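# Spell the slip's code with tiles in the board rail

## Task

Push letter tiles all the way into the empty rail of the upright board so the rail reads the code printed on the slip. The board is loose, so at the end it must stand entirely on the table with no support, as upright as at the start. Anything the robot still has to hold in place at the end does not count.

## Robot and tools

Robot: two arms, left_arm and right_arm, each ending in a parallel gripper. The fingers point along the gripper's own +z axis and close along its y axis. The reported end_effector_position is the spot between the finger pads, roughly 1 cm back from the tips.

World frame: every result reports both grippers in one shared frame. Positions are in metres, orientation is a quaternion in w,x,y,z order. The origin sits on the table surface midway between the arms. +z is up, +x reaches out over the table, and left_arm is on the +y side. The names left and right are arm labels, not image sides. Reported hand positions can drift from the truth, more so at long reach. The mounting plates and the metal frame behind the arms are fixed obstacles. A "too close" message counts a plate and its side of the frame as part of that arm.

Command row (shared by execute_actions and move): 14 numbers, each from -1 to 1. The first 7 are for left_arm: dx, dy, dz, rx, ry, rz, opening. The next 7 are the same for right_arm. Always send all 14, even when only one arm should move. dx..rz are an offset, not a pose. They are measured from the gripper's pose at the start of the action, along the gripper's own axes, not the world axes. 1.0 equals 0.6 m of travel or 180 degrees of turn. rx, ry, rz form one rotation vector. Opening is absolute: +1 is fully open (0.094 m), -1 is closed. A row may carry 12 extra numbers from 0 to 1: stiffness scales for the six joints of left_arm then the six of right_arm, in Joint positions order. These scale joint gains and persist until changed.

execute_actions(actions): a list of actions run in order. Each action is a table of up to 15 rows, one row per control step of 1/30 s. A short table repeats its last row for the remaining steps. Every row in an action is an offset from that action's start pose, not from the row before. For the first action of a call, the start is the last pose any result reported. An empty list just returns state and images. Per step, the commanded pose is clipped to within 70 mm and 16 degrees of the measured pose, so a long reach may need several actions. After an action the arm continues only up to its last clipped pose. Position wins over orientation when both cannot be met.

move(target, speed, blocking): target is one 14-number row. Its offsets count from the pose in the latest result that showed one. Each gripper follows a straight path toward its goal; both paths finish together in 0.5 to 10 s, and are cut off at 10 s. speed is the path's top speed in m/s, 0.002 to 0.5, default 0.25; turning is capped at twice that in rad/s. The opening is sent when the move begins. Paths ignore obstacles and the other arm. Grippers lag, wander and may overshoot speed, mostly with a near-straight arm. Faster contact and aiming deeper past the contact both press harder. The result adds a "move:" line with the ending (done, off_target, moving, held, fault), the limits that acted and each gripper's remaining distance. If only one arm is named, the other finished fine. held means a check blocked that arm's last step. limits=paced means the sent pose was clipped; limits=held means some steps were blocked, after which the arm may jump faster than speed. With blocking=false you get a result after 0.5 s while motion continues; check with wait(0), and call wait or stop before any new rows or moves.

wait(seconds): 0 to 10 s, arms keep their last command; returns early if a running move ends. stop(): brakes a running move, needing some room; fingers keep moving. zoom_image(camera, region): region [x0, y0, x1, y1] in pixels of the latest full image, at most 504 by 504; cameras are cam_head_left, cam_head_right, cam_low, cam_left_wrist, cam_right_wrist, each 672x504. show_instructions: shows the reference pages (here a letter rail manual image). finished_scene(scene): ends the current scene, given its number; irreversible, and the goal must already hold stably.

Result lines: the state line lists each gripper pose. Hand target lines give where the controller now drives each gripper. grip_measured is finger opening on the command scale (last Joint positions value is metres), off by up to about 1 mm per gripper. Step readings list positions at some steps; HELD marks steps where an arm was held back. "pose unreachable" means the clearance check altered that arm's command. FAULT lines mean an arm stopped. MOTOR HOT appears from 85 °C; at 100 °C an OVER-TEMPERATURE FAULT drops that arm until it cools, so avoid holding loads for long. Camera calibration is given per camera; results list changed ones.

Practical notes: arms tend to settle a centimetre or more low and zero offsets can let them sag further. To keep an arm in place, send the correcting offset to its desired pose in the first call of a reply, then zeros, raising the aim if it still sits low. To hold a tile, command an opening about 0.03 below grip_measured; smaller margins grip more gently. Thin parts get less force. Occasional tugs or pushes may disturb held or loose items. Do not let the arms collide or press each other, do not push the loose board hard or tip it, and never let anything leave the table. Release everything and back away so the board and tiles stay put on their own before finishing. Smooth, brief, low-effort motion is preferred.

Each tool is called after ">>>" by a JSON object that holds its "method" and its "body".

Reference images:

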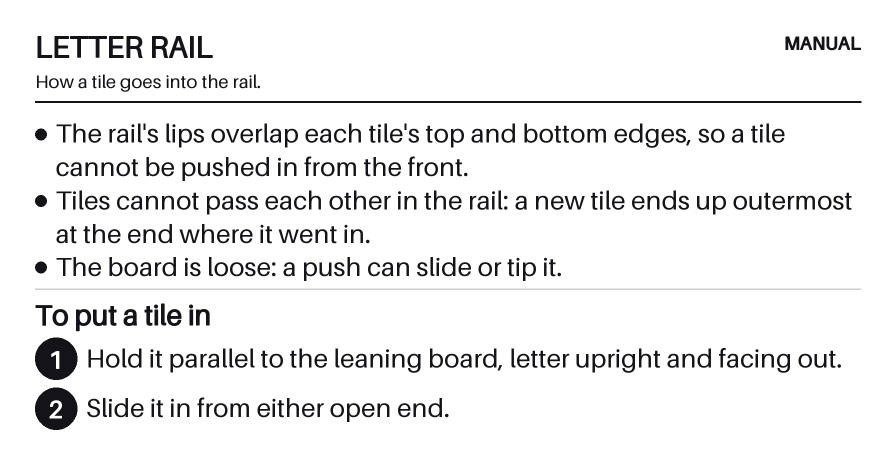

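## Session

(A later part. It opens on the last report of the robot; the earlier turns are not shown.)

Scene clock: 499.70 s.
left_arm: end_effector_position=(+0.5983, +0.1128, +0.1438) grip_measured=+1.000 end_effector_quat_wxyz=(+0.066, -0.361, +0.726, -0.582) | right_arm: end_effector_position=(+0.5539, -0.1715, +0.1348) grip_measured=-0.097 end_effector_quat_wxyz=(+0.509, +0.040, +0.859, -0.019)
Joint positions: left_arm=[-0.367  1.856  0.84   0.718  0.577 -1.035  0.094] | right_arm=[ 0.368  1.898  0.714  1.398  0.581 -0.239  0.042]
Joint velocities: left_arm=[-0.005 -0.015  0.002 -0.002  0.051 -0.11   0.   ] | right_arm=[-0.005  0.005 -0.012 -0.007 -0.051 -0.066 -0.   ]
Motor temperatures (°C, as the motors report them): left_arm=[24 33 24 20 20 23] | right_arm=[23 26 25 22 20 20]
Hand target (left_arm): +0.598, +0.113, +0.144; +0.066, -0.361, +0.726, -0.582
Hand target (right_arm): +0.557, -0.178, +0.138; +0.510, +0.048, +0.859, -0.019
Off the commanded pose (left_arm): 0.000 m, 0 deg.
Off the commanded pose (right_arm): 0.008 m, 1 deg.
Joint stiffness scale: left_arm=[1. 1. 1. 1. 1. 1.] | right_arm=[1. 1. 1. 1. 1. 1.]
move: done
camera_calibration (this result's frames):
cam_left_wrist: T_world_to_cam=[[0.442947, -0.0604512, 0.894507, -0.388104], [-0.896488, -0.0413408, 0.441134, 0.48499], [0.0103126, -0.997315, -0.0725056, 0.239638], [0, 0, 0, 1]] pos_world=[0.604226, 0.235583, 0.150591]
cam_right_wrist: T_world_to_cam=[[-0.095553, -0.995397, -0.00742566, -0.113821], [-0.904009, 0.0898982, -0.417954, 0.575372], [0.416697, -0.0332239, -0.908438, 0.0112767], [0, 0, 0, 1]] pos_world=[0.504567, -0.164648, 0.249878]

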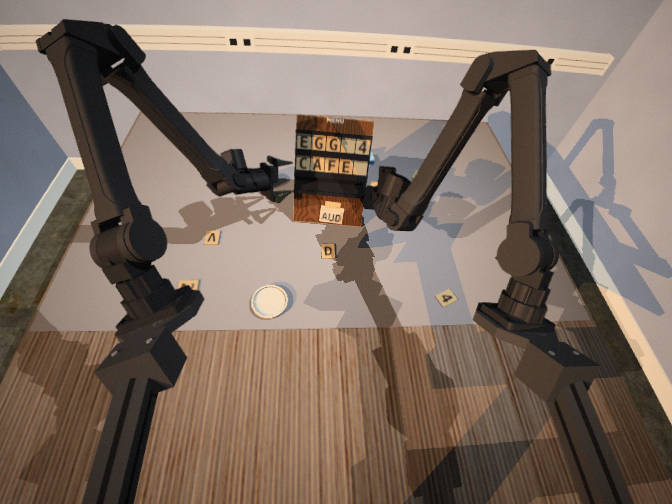

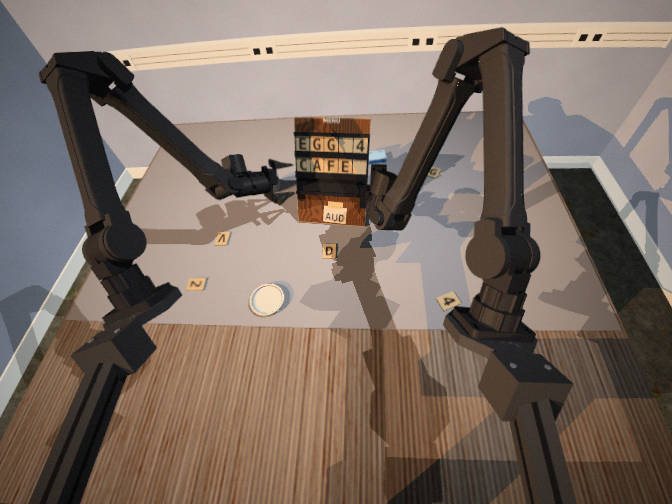

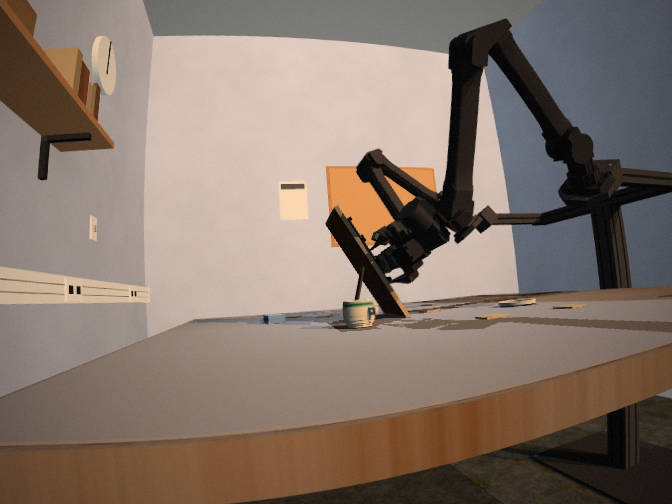

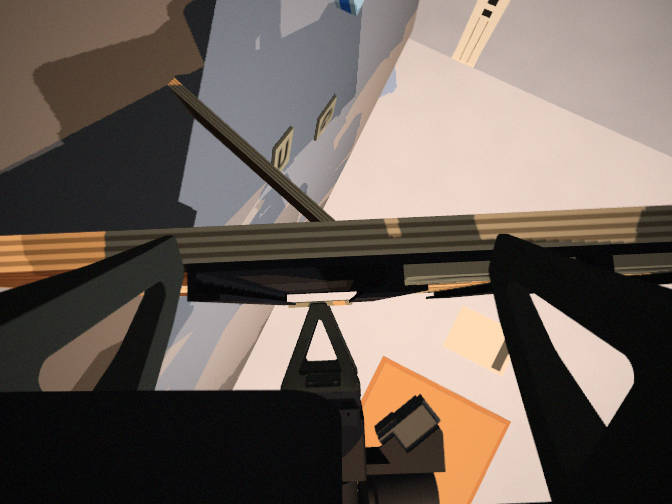

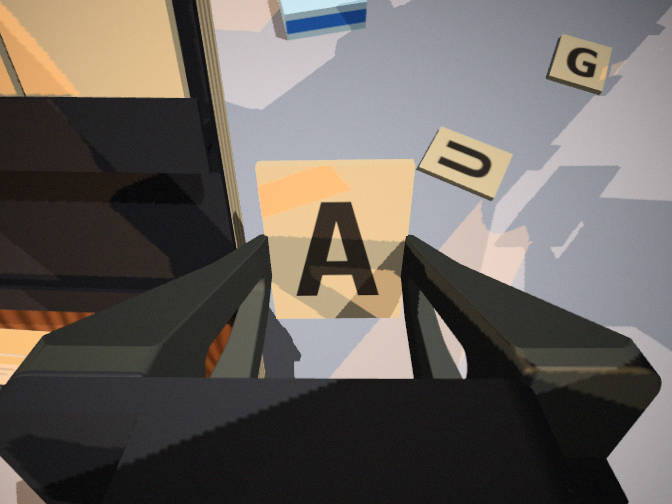

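>>> {"method": "execute_actions", "body": {"actions": [[[0,0,0,0,0,0,1,0.0003,0.006,0.002,0,0,0,-0.13],[0,0,0,0,0,0,1,0.0005,0.010,0.004,0,0,0,-0.13],[0,0,0,0,0,0,1,0.0007,0.013,0.005,0,0,0,-0.13],[0,0,0,0,0,0,1,0.0008,0.016,0.006,0,0,0,-0.13],[0,0,0,0,0,0,1,0.001,0.018,0.0065,0,0,0,-0.13],[0,0,0,0,0,0,1,0.001,0.020,0.007,0,0,0,-0.13],[0,0,0,0,0,0,1,0.001,0.022,0.0073,0,0,0,-0.13],[0,0,0,0,0,0,1,0.001,0.023,0.0073,0,0,0,-0.13]]]}}

>>> {"method": "zoom_image", "body": {"camera": "cam_left_wrist", "region": [240, 260, 400, 340]}}

Scene clock: 506.93 s.
left_arm: end_effector_position=(+0.5983, +0.1128, +0.1438) grip_measured=+1.000 end_effector_quat_wxyz=(+0.066, -0.361, +0.726, -0.582) | right_arm: end_effector_position=(+0.5634, -0.1661, +0.1389) grip_measured=-0.097 end_effector_quat_wxyz=(+0.516, +0.049, +0.855, -0.020)
Joint positions: left_arm=[-0.367  1.856  0.84   0.718  0.577 -1.035  0.094] | right_arm=[ 0.378  1.899  0.742  1.395  0.599 -0.238  0.042]
Joint velocities: left_arm=[ 0.005  0.005 -0.012 -0.012 -0.007 -0.051  0.   ] | right_arm=[-0.005 -0.005 -0.002 -0.007  0.037 -0.051 -0.   ]
Motor temperatures (°C, as the motors report them): left_arm=[24 33 24 20 20 23] | right_arm=[23 26 25 22 20 20]
Hand target (left_arm): +0.598, +0.113, +0.144; +0.066, -0.361, +0.726, -0.582
Hand target (right_arm): +0.558, -0.158, +0.133; +0.509, +0.040, +0.859, -0.019
Off the commanded pose (left_arm): 0.000 m, 0 deg.
Off the commanded pose (right_arm): 0.011 m, 1 deg.
Joint stiffness scale: left_arm=[1. 1. 1. 1. 1. 1.] | right_arm=[1. 1. 1. 1. 1. 1.]
Step readings (end_effector_position):
0: left_arm (+0.5983, +0.1128, +0.1438) | right_arm (+0.5539, -0.1715, +0.1348)
1: left_arm (+0.5983, +0.1128, +0.1438) | right_arm (+0.5538, -0.1717, +0.1347)
2: left_arm (+0.5983, +0.1128, +0.1438) | right_arm (+0.5539, -0.1721, +0.1347)
4: left_arm (+0.5983, +0.1128, +0.1438) | right_arm (+0.5555, -0.1724, +0.1351)
8: left_arm (+0.5983, +0.1128, +0.1438) | right_arm (+0.5618, -0.1704, +0.1373)
15: end_effector_position above
camera_calibration (this result's frames):
cam_left_wrist: T_world_to_cam=[[0.442947, -0.0604512, 0.894507, -0.388104], [-0.896488, -0.0413408, 0.441134, 0.48499], [0.0103126, -0.997315, -0.0725056, 0.239638], [0, 0, 0, 1]] pos_world=[0.604226, 0.235583, 0.150591]
cam_right_wrist: T_world_to_cam=[[-0.11239, -0.99354, -0.0156998, -0.096505], [-0.895628, 0.108132, -0.431461, 0.585384], [0.430372, -0.034431, -0.901995, 0.00247716], [0, 0, 0, 1]] pos_world=[0.512373, -0.159095, 0.25329]

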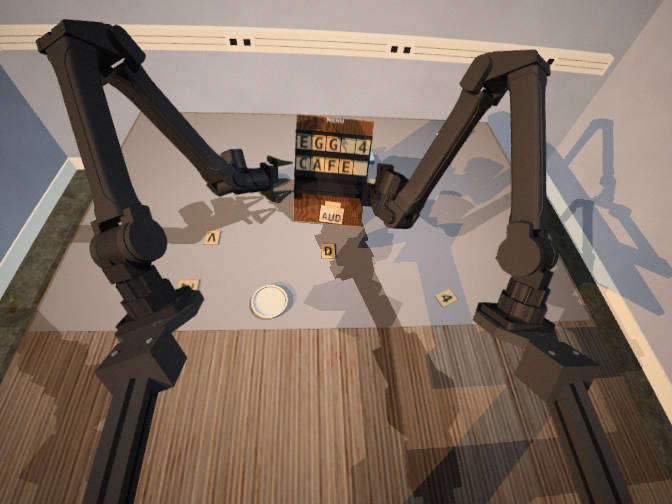

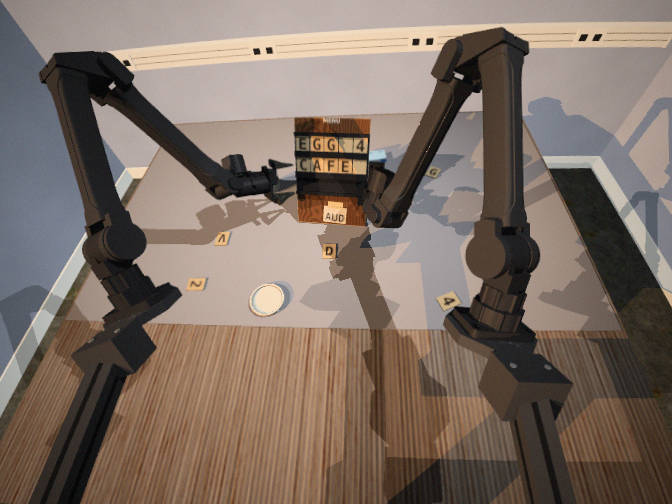

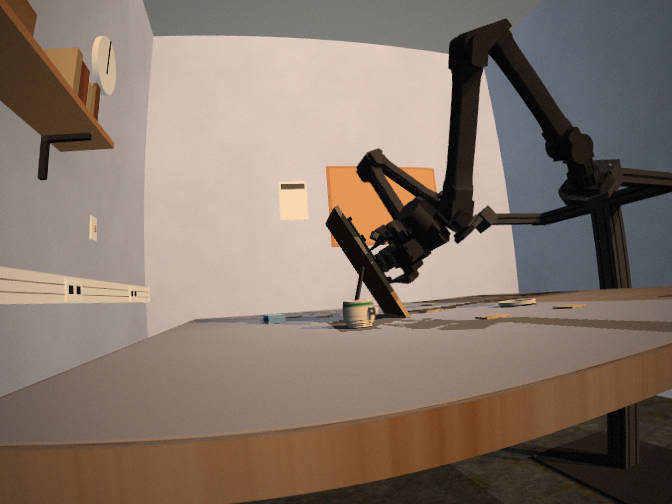

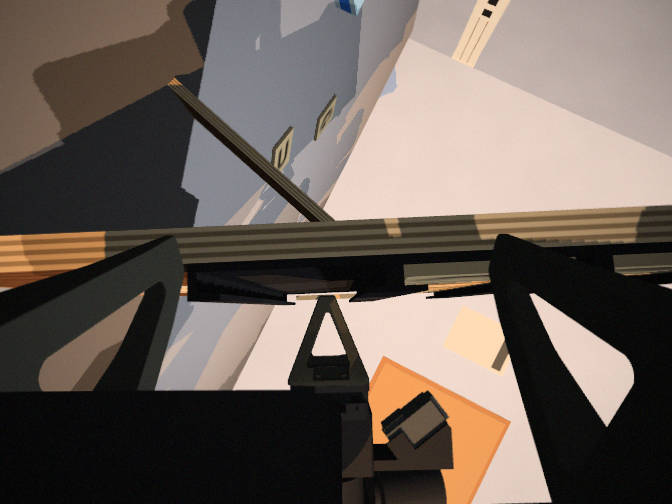

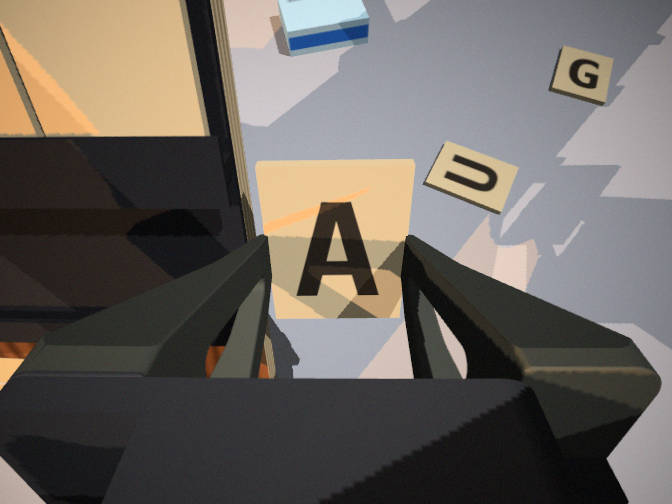

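Region (240, 260, 400, 340) of cam_left_wrist's 672x504 image, scaled by 3.150, with more detail than that image has.

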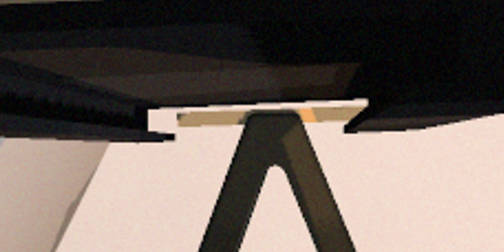

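>>> {"method": "move", "body": {"target": [0,0,0,0,0,0,1,0.027,0.002,0.0,0,0.0102,0,-0.13], "speed": 0.015}}

>>> {"method": "zoom_image", "body": {"camera": "cam_left_wrist", "region": [240, 260, 400, 340]}}

Scene clock: 517.77 s.
left_arm: end_effector_position=(+0.5983, +0.1128, +0.1438) grip_measured=+1.000 end_effector_quat_wxyz=(+0.066, -0.361, +0.726, -0.582) | right_arm: end_effector_position=(+0.5593, -0.1648, +0.1327) grip_measured=-0.097 end_effector_quat_wxyz=(+0.509, +0.047, +0.859, -0.020)
Joint positions: left_arm=[-0.367  1.856  0.84   0.718  0.577 -1.035  0.094] | right_arm=[ 0.378  1.908  0.742  1.384  0.601 -0.23   0.042]
Joint velocities: left_arm=[ 0.005 -0.015  0.012  0.002  0.051 -0.051  0.   ] | right_arm=[ 0.005  0.005  0.007 -0.007 -0.095  0.007 -0.001]
Motor temperatures (°C, as the motors report them): left_arm=[24 33 24 20 20 23] | right_arm=[23 26 25 22 19 20]
Hand target (left_arm): +0.598, +0.113, +0.144; +0.066, -0.361, +0.726, -0.582
Hand target (right_arm): +0.556, -0.164, +0.125; +0.502, +0.049, +0.863, -0.019
Off the commanded pose (left_arm): 0.000 m, 0 deg.
Off the commanded pose (right_arm): 0.009 m, 1 deg.
Joint stiffness scale: left_arm=[1. 1. 1. 1. 1. 1.] | right_arm=[1. 1. 1. 1. 1. 1.]
move: done
camera_calibration (this result's frames):
cam_left_wrist: T_world_to_cam=[[0.442947, -0.0604512, 0.894507, -0.388104], [-0.896488, -0.0413408, 0.441134, 0.48499], [0.0103126, -0.997315, -0.0725056, 0.239638], [0, 0, 0, 1]] pos_world=[0.604226, 0.235583, 0.150591]
cam_right_wrist: T_world_to_cam=[[-0.109826, -0.993861, -0.0133331, -0.0975535], [-0.902987, 0.105372, -0.416546, 0.580635], [0.415394, -0.0337079, -0.909017, 0.00811435], [0, 0, 0, 1]] pos_world=[0.510221, -0.157864, 0.247936]

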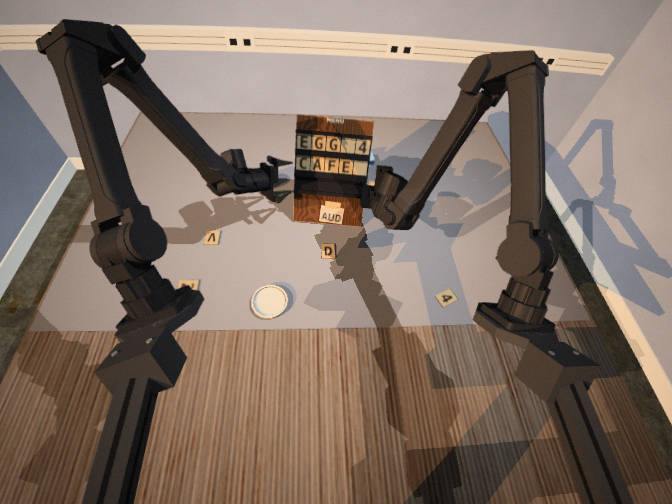

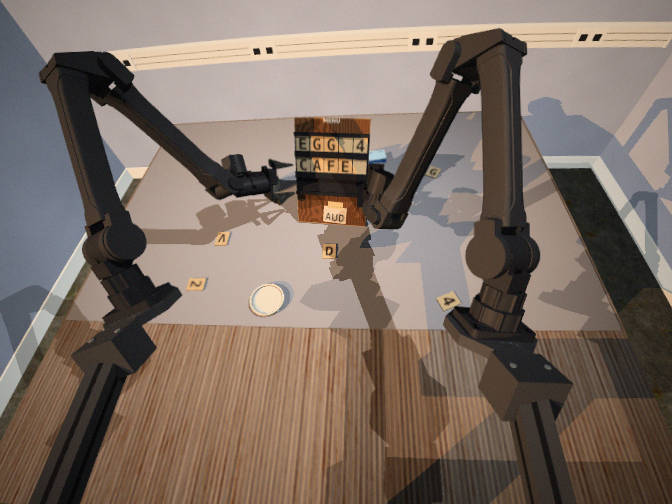

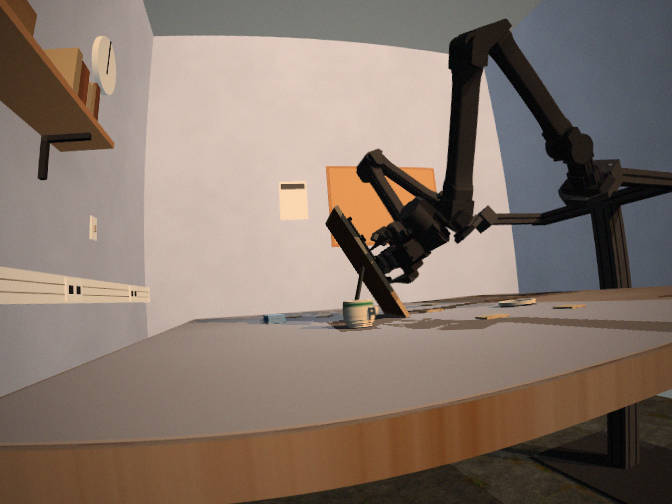

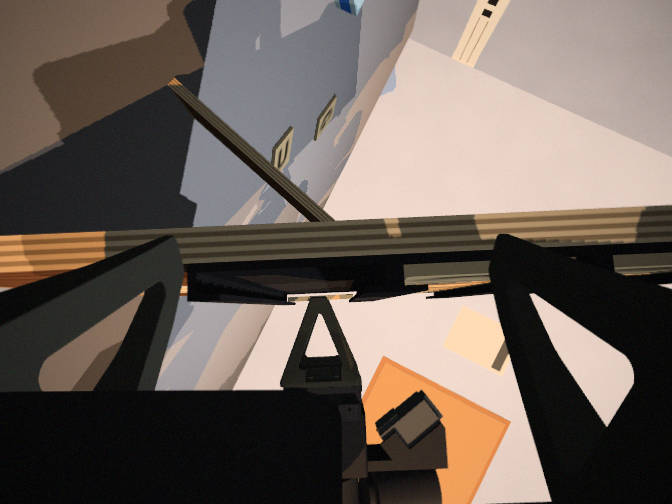

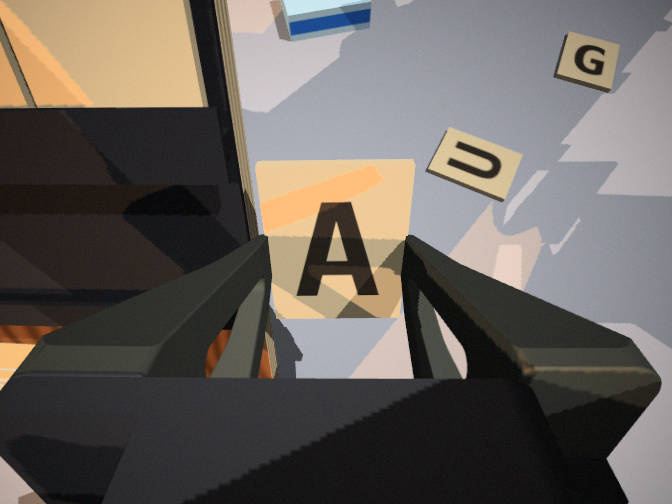

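Region (240, 260, 400, 340) of cam_left_wrist's 672x504 image, scaled by 3.150, with more detail than that image has.

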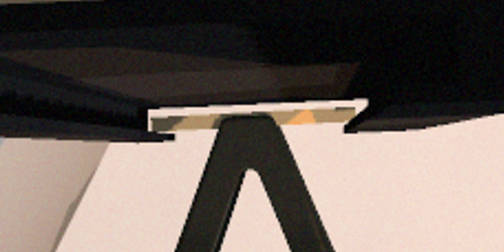

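>>> {"method": "execute_actions", "body": {"actions": [[[0,0,0,0,0,0,1,0.012,0.018,-0.002,0,0.004,0,-0.13],[0,0,0,0,0,0,1,0.0115,0.0205,-0.002,0,0.0037,0,-0.13],[0,0,0,0,0,0,1,0.011,0.023,-0.002,0,0.0034,0,-0.13],[0,0,0,0,0,0,1,0.0105,0.0255,-0.002,0,0.0031,0,-0.13],[0,0,0,0,0,0,1,0.010,0.028,-0.002,0,0.0028,0,-0.13],[0,0,0,0,0,0,1,0.0095,0.0305,-0.002,0,0.0025,0,-0.13],[0,0,0,0,0,0,1,0.009,0.033,-0.002,0,0.0022,0,-0.13],[0,0,0,0,0,0,1,0.0085,0.0355,-0.002,0,0.0019,0,-0.13],[0,0,0,0,0,0,1,0.008,0.038,-0.002,0,0.0016,0,-0.13],[0,0,0,0,0,0,1,0.0075,0.0405,-0.002,0,0.0013,0,-0.13],[0,0,0,0,0,0,1,0.007,0.043,-0.002,0,0.001,0,-0.13],[0,0,0,0,0,0,1,0.0065,0.0455,-0.002,0,0.001,0,-0.13],[0,0,0,0,0,0,1,0.006,0.048,-0.002,0,0.001,0,-0.13],[0,0,0,0,0,0,1,0.0055,0.05,-0.002,0,0.001,0,-0.13],[0,0,0,0,0,0,1,0.005,0.05,-0.002,0,0.001,0,-0.13]]]}}

>>> {"method": "wait", "body": {"seconds": 0.5}}

>>> {"method": "zoom_image", "body": {"camera": "cam_left_wrist", "region": [240, 260, 400, 340]}}

Scene clock: 545.03 s.
left_arm: end_effector_position=(+0.5983, +0.1128, +0.1438) grip_measured=+1.000 end_effector_quat_wxyz=(+0.066, -0.361, +0.726, -0.582) | right_arm: end_effector_position=(+0.5624, -0.1450, +0.1353) grip_measured=-0.097 end_effector_quat_wxyz=(+0.511, +0.058, +0.857, -0.021)
Joint positions: left_arm=[-0.367  1.856  0.84   0.718  0.577 -1.035  0.094] | right_arm=[ 0.419  1.931  0.781  1.384  0.652 -0.23   0.042]
Joint velocities: left_arm=[ 0.005  0.005 -0.007 -0.007  0.037 -0.051  0.   ] | right_arm=[ 0.044  0.024  0.046 -0.017 -0.022  0.051 -0.   ]
Motor temperatures (°C, as the motors report them): left_arm=[24 33 24 20 20 23] | right_arm=[23 26 25 22 19 20]
Hand target (left_arm): +0.598, +0.113, +0.144; +0.066, -0.361, +0.726, -0.582
Hand target (right_arm): +0.560, -0.135, +0.132; +0.507, +0.048, +0.860, -0.020
Off the commanded pose (left_arm): 0.000 m, 0 deg.
Off the commanded pose (right_arm): 0.011 m, 1 deg.
Joint stiffness scale: left_arm=[1. 1. 1. 1. 1. 1.] | right_arm=[1. 1. 1. 1. 1. 1.]
Step readings (end_effector_position):
0: left_arm (+0.5983, +0.1128, +0.1438) | right_arm (+0.5593, -0.1648, +0.1327)
1: left_arm (+0.5983, +0.1128, +0.1438) | right_arm (+0.5591, -0.1657, +0.1325)
2: left_arm (+0.5983, +0.1128, +0.1438) | right_arm (+0.5592, -0.1662, +0.1322)
4: left_arm (+0.5983, +0.1128, +0.1438) | right_arm (+0.5597, -0.1643, +0.1320)
8: left_arm (+0.5983, +0.1128, +0.1438) | right_arm (+0.5603, -0.1562, +0.1326)
15: end_effector_position above
camera_calibration (this result's frames):
cam_left_wrist: T_world_to_cam=[[0.442947, -0.0604512, 0.894507, -0.388104], [-0.896488, -0.0413408, 0.441134, 0.48499], [0.0103126, -0.997315, -0.0725056, 0.239638], [0, 0, 0, 1]] pos_world=[0.604226, 0.235583, 0.150591]
cam_right_wrist: T_world_to_cam=[[-0.128958, -0.991391, -0.0226529, -0.0651243], [-0.898285, 0.126462, -0.420823, 0.583391], [0.420065, -0.0339196, -0.90686, 0.00692259], [0, 0, 0, 1]] pos_world=[0.512745, -0.138106, 0.250307]

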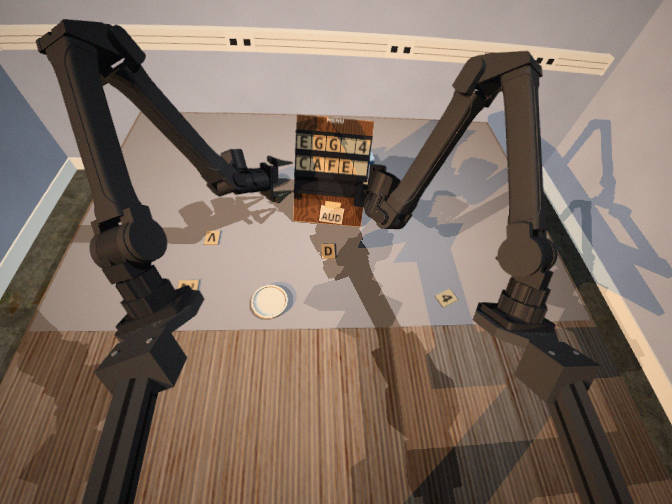

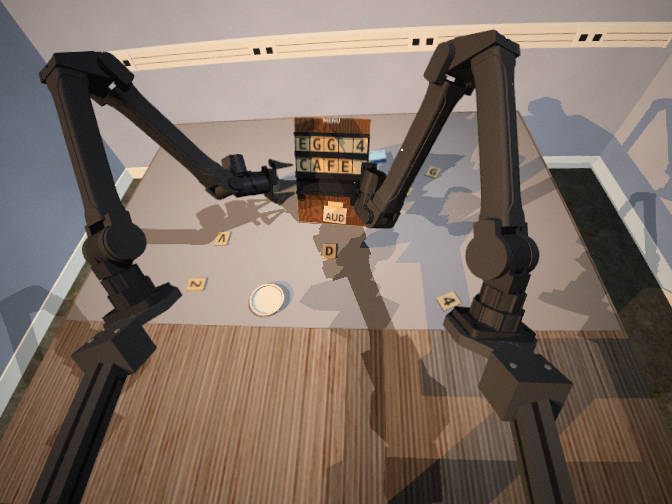

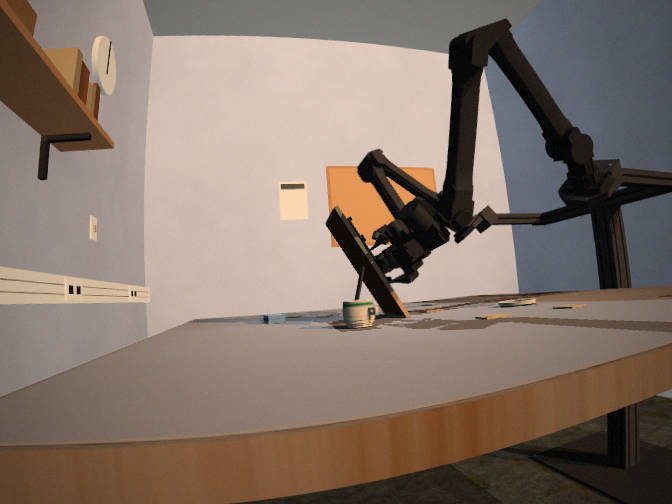

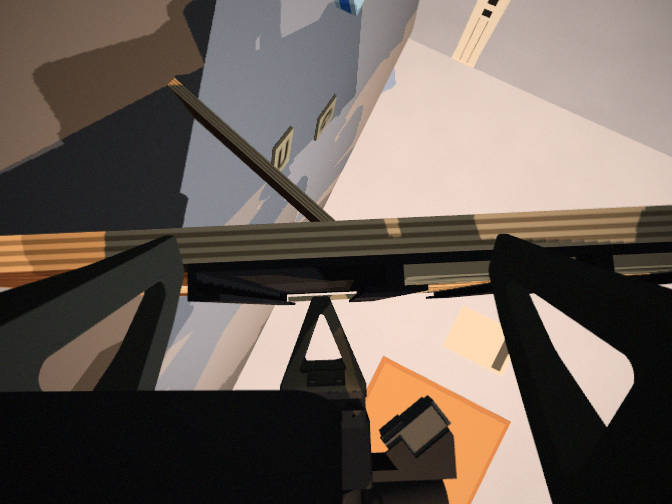

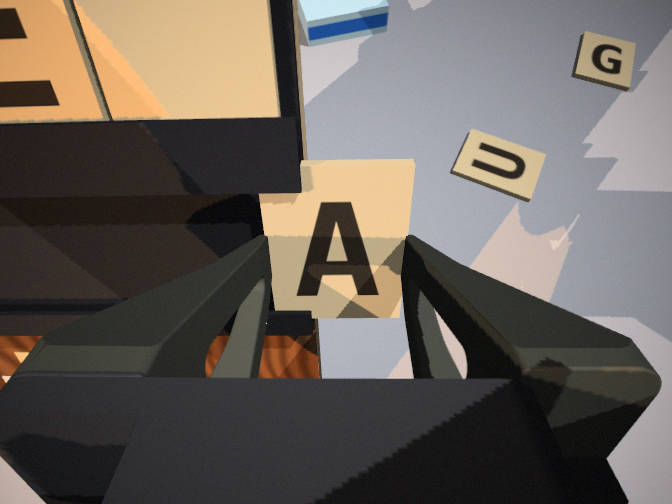

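Scene clock: 545.53 s.
left_arm: end_effector_position=(+0.5983, +0.1128, +0.1438) grip_measured=+1.000 end_effector_quat_wxyz=(+0.066, -0.361, +0.726, -0.582) | right_arm: end_effector_position=(+0.5622, -0.1428, +0.1358) grip_measured=-0.097 end_effector_quat_wxyz=(+0.511, +0.058, +0.858, -0.020)
Joint positions: left_arm=[-0.367  1.856  0.84   0.718  0.577 -1.035  0.094] | right_arm=[ 0.423  1.932  0.783  1.383  0.654 -0.23   0.042]
Joint velocities: left_arm=[-0.015 -0.005 -0.007 -0.007 -0.051 -0.11   0.   ] | right_arm=[-0.005  0.015  0.012 -0.007 -0.081  0.081  0.   ]
Motor temperatures (°C, as the motors report them): left_arm=[24 33 24 20 20 23] | right_arm=[23 26 25 22 19 20]
Hand target (left_arm): +0.598, +0.113, +0.144; +0.066, -0.361, +0.726, -0.582
Hand target (right_arm): +0.560, -0.135, +0.131; +0.507, +0.047, +0.860, -0.020
Off the commanded pose (left_arm): 0.000 m, 0 deg.
Off the commanded pose (right_arm): 0.010 m, 1 deg.
Joint stiffness scale: left_arm=[1. 1. 1. 1. 1. 1.] | right_arm=[1. 1. 1. 1. 1. 1.]
wait: 0.50 s; at rest by 0.20 s
camera_calibration (this result's frames):
cam_left_wrist: T_world_to_cam=[[0.442947, -0.0604512, 0.894507, -0.388104], [-0.896488, -0.0413408, 0.441134, 0.48499], [0.0103126, -0.997315, -0.0725056, 0.239638], [0, 0, 0, 1]] pos_world=[0.604226, 0.235583, 0.150591]
cam_right_wrist: T_world_to_cam=[[-0.127325, -0.991562, -0.0243436, -0.0637203], [-0.8984, 0.125693, -0.420808, 0.58311], [0.420317, -0.0317089, -0.906823, 0.00763425], [0, 0, 0, 1]] pos_world=[0.512544, -0.136233, 0.250749]

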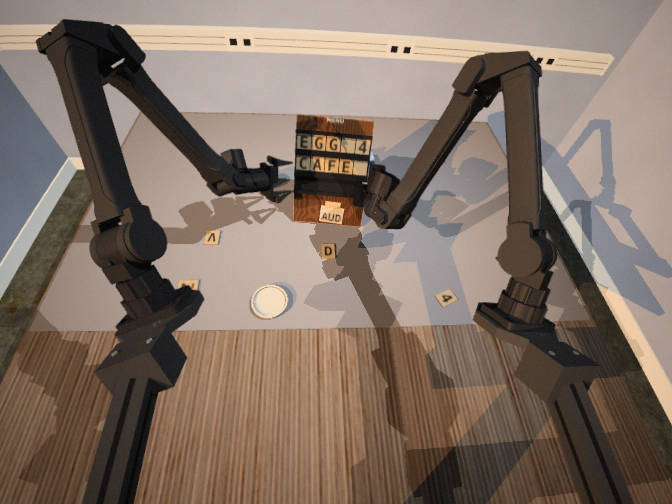

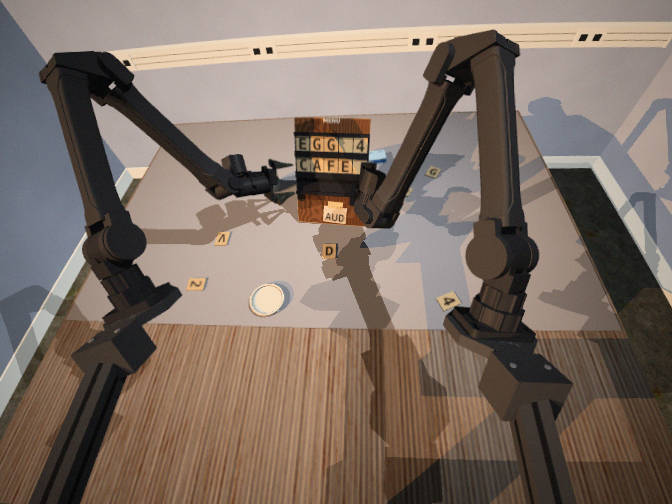

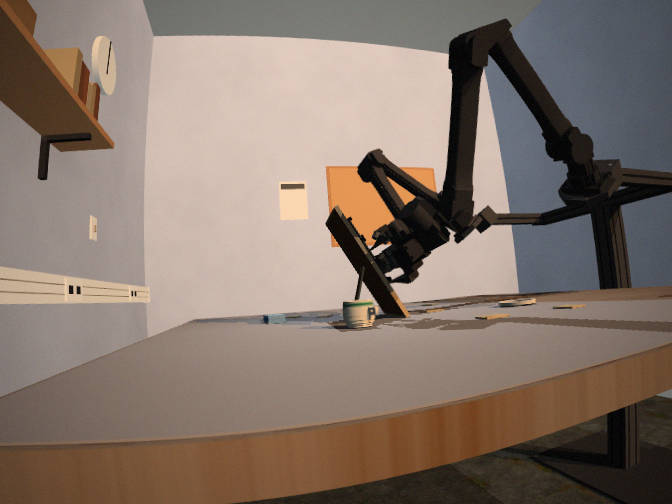

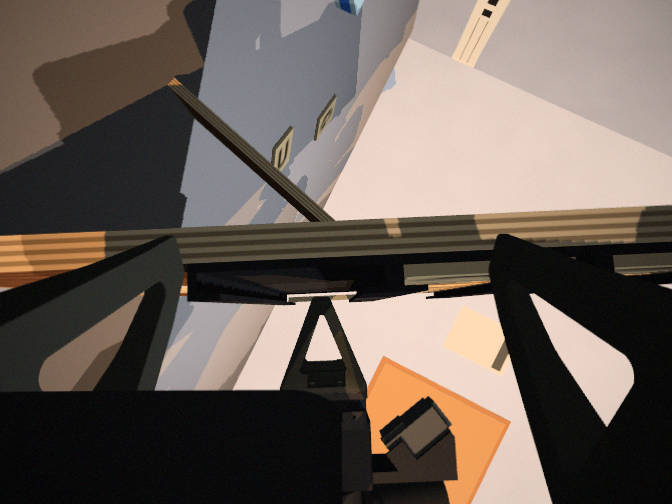

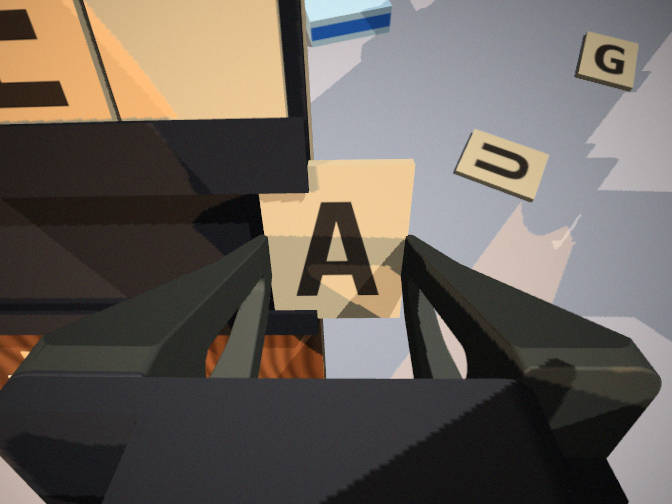

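Region (240, 260, 400, 340) of cam_left_wrist's 672x504 image, scaled by 3.150, with more detail than that image has.

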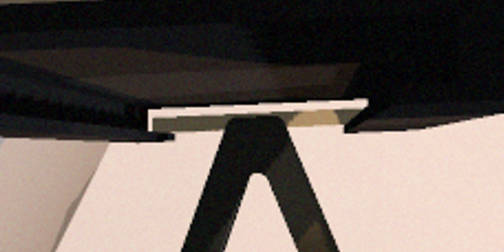

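>>> {"method": "execute_actions", "body": {"actions": [[[0,0,0,0,0,0,1,0.011,0.016,0.0015,0,0.002,-0.004,-0.13],[0,0,0,0,0,0,1,0.011,0.0185,0.0015,0,0.002,-0.005,-0.13],[0,0,0,0,0,0,1,0.011,0.021,0.0015,0,0.002,-0.006,-0.13],[0,0,0,0,0,0,1,0.011,0.0235,0.0015,0,0.002,-0.007,-0.13],[0,0,0,0,0,0,1,0.011,0.026,0.0015,0,0.002,-0.008,-0.13],[0,0,0,0,0,0,1,0.011,0.0285,0.0015,0,0.002,-0.008,-0.13],[0,0,0,0,0,0,1,0.0115,0.031,0.0015,0,0.002,-0.008,-0.13],[0,0,0,0,0,0,1,0.0115,0.0335,0.0015,0,0.002,-0.008,-0.13],[0,0,0,0,0,0,1,0.0115,0.036,0.0015,0,0.002,-0.008,-0.13],[0,0,0,0,0,0,1,0.0115,0.0385,0.0015,0,0.002,-0.008,-0.13],[0,0,0,0,0,0,1,0.012,0.041,0.0015,0,0.002,-0.008,-0.13],[0,0,0,0,0,0,1,0.012,0.0435,0.0015,0,0.002,-0.008,-0.13],[0,0,0,0,0,0,1,0.012,0.046,0.0015,0,0.002,-0.008,-0.13],[0,0,0,0,0,0,1,0.012,0.048,0.0015,0,0.002,-0.008,-0.13],[0,0,0,0,0,0,1,0.012,0.05,0.0015,0,0.002,-0.008,-0.13]]]}}

>>> {"method": "wait", "body": {"seconds": 0.4}}

Scene clock: 562.37 s.
left_arm: end_effector_position=(+0.5983, +0.1128, +0.1438) grip_measured=+1.000 end_effector_quat_wxyz=(+0.066, -0.361, +0.726, -0.582) | right_arm: end_effector_position=(+0.5657, -0.1244, +0.1346) grip_measured=-0.097 end_effector_quat_wxyz=(+0.512, +0.060, +0.857, -0.026)
Joint positions: left_arm=[-0.367  1.856  0.84   0.718  0.577 -1.035  0.094] | right_arm=[ 0.454  1.963  0.828  1.382  0.696 -0.247  0.042]
Joint velocities: left_arm=[ 0.005 -0.005  0.007 -0.007 -0.022 -0.037  0.   ] | right_arm=[ 0.054  0.034  0.081 -0.017  0.066 -0.007  0.001]
Motor temperatures (°C, as the motors report them): left_arm=[24 33 24 20 20 23] | right_arm=[24 26 25 22 19 20]
Hand target (left_arm): +0.598, +0.113, +0.144; +0.066, -0.361, +0.726, -0.582
Hand target (right_arm): +0.563, -0.113, +0.130; +0.508, +0.047, +0.860, -0.026
Off the commanded pose (left_arm): 0.000 m, 0 deg.
Off the commanded pose (right_arm): 0.013 m, 2 deg.
Joint stiffness scale: left_arm=[1. 1. 1. 1. 1. 1.] | right_arm=[1. 1. 1. 1. 1. 1.]
Step readings (end_effector_position):
0: left_arm (+0.5983, +0.1128, +0.1438) | right_arm (+0.5622, -0.1428, +0.1358)
1: left_arm (+0.5983, +0.1128, +0.1438) | right_arm (+0.5622, -0.1433, +0.1355)
2: left_arm (+0.5983, +0.1128, +0.1438) | right_arm (+0.5625, -0.1435, +0.1350)
4: left_arm (+0.5983, +0.1128, +0.1438) | right_arm (+0.5639, -0.1424, +0.1341)
8: left_arm (+0.5983, +0.1128, +0.1438) | right_arm (+0.5642, -0.1367, +0.1336)
15: end_effector_position above
camera_calibration (this result's frames):
cam_left_wrist: T_world_to_cam=[[0.442947, -0.0604512, 0.894507, -0.388104], [-0.896488, -0.0413408, 0.441134, 0.48499], [0.0103126, -0.997315, -0.0725056, 0.239638], [0, 0, 0, 1]] pos_world=[0.604226, 0.235583, 0.150591]
cam_right_wrist: T_world_to_cam=[[-0.136954, -0.990452, -0.0157753, -0.0406453], [-0.896507, 0.130706, -0.42331, 0.583336], [0.42133, -0.0438314, -0.905848, 0.00342213], [0, 0, 0, 1]] pos_world=[0.515956, -0.116353, 0.249391]

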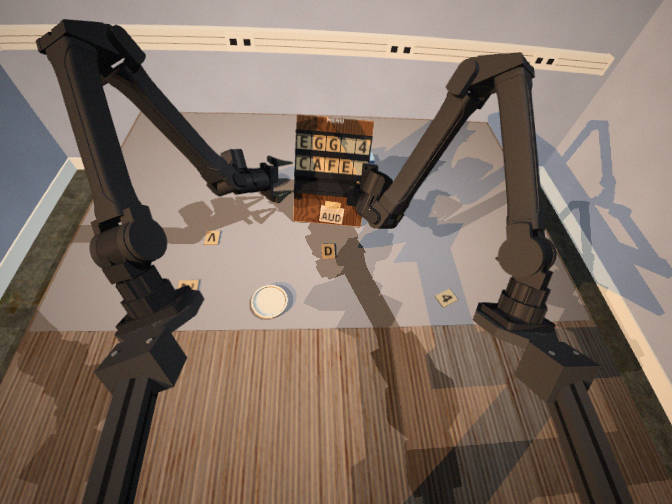

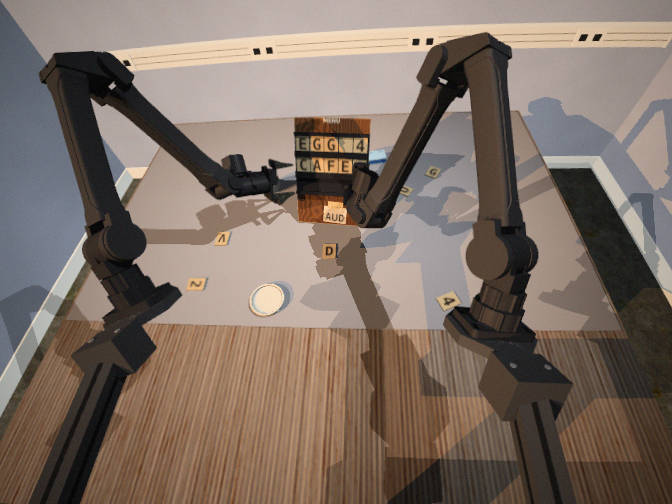

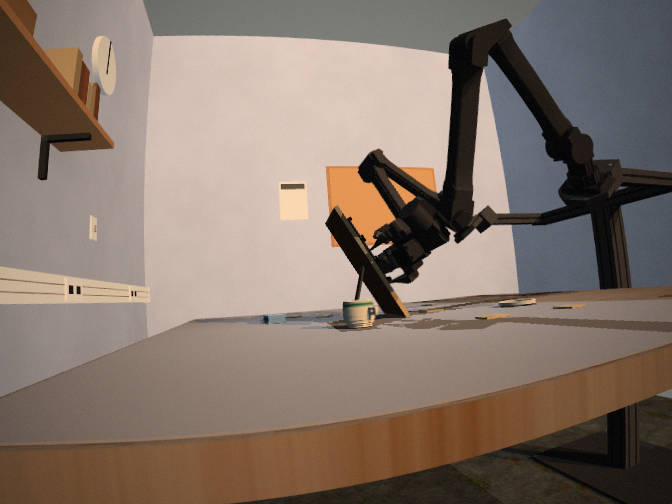

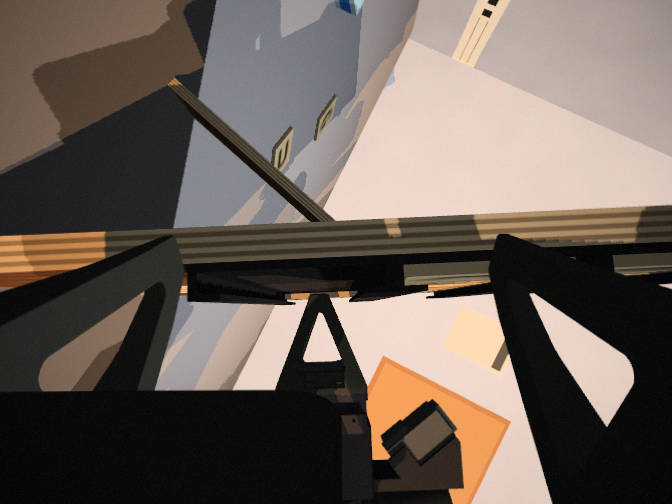

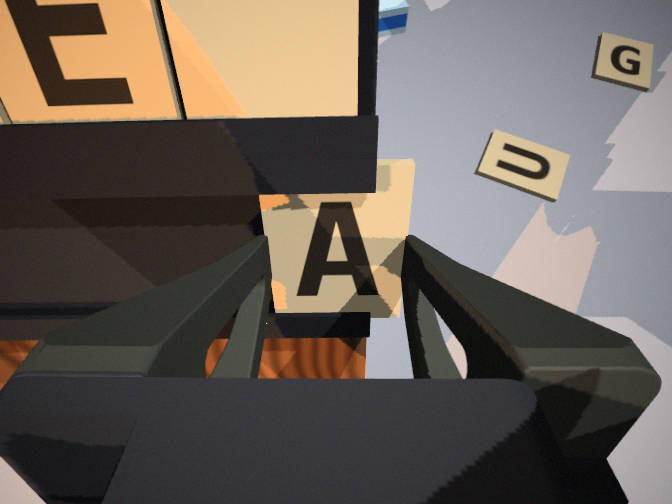

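Scene clock: 562.77 s.
left_arm: end_effector_position=(+0.5983, +0.1128, +0.1438) grip_measured=+1.000 end_effector_quat_wxyz=(+0.066, -0.361, +0.726, -0.582) | right_arm: end_effector_position=(+0.5658, -0.1210, +0.1349) grip_measured=-0.097 end_effector_quat_wxyz=(+0.512, +0.058, +0.857, -0.025)
Joint positions: left_arm=[-0.367  1.856  0.84   0.718  0.577 -1.035  0.094] | right_arm=[ 0.46   1.966  0.833  1.38   0.698 -0.25   0.042]
Joint velocities: left_arm=[ 0.015 -0.005  0.002 -0.007  0.051 -0.037  0.   ] | right_arm=[ 0.005 -0.015 -0.002 -0.012  0.022  0.007 -0.001]
Motor temperatures (°C, as the motors report them): left_arm=[24 33 24 20 20 23] | right_arm=[24 26 25 22 19 20]
Hand target (left_arm): +0.598, +0.113, +0.144; +0.066, -0.361, +0.726, -0.582
Hand target (right_arm): +0.563, -0.113, +0.130; +0.508, +0.047, +0.860, -0.026
Off the commanded pose (left_arm): 0.000 m, 0 deg.
Off the commanded pose (right_arm): 0.010 m, 1 deg.
Joint stiffness scale: left_arm=[1. 1. 1. 1. 1. 1.] | right_arm=[1. 1. 1. 1. 1. 1.]
wait: 0.40 s; at rest by 0.23 s
camera_calibration (this result's frames):
cam_left_wrist: T_world_to_cam=[[0.442947, -0.0604512, 0.894507, -0.388104], [-0.896488, -0.0413408, 0.441134, 0.48499], [0.0103126, -0.997315, -0.0725056, 0.239638], [0, 0, 0, 1]] pos_world=[0.604226, 0.235583, 0.150591]
cam_right_wrist: T_world_to_cam=[[-0.133546, -0.99092, -0.0155838, -0.0391995], [-0.896861, 0.127531, -0.423528, 0.582954], [0.421669, -0.0425841, -0.905749, 0.00376375], [0, 0, 0, 1]] pos_world=[0.516007, -0.113028, 0.249695]

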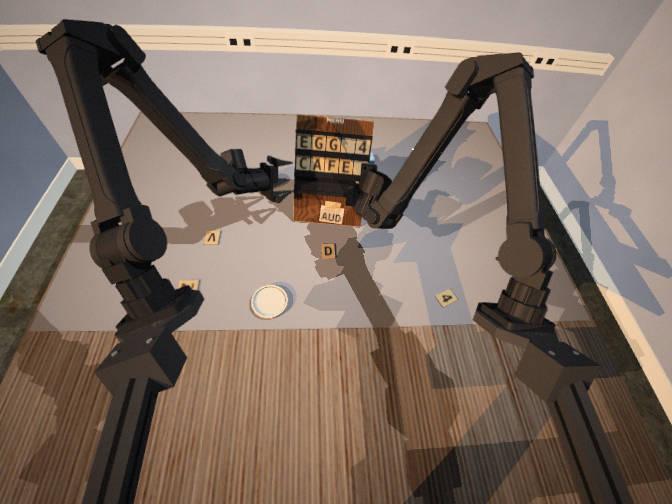

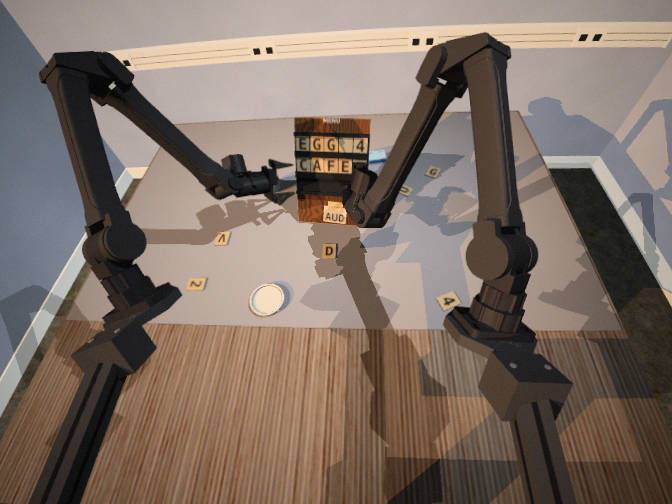

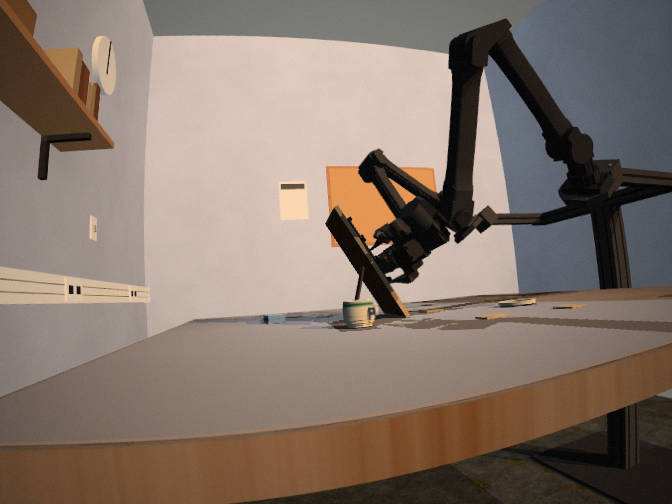

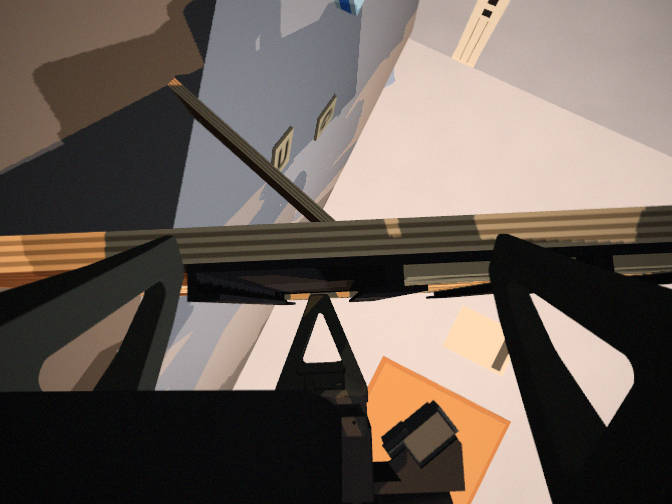

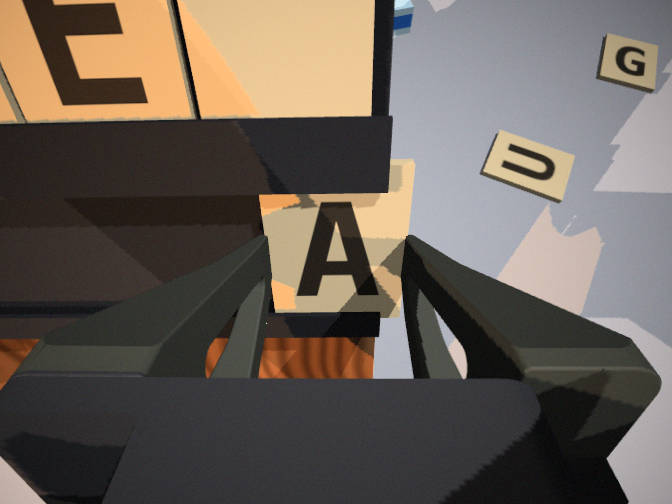

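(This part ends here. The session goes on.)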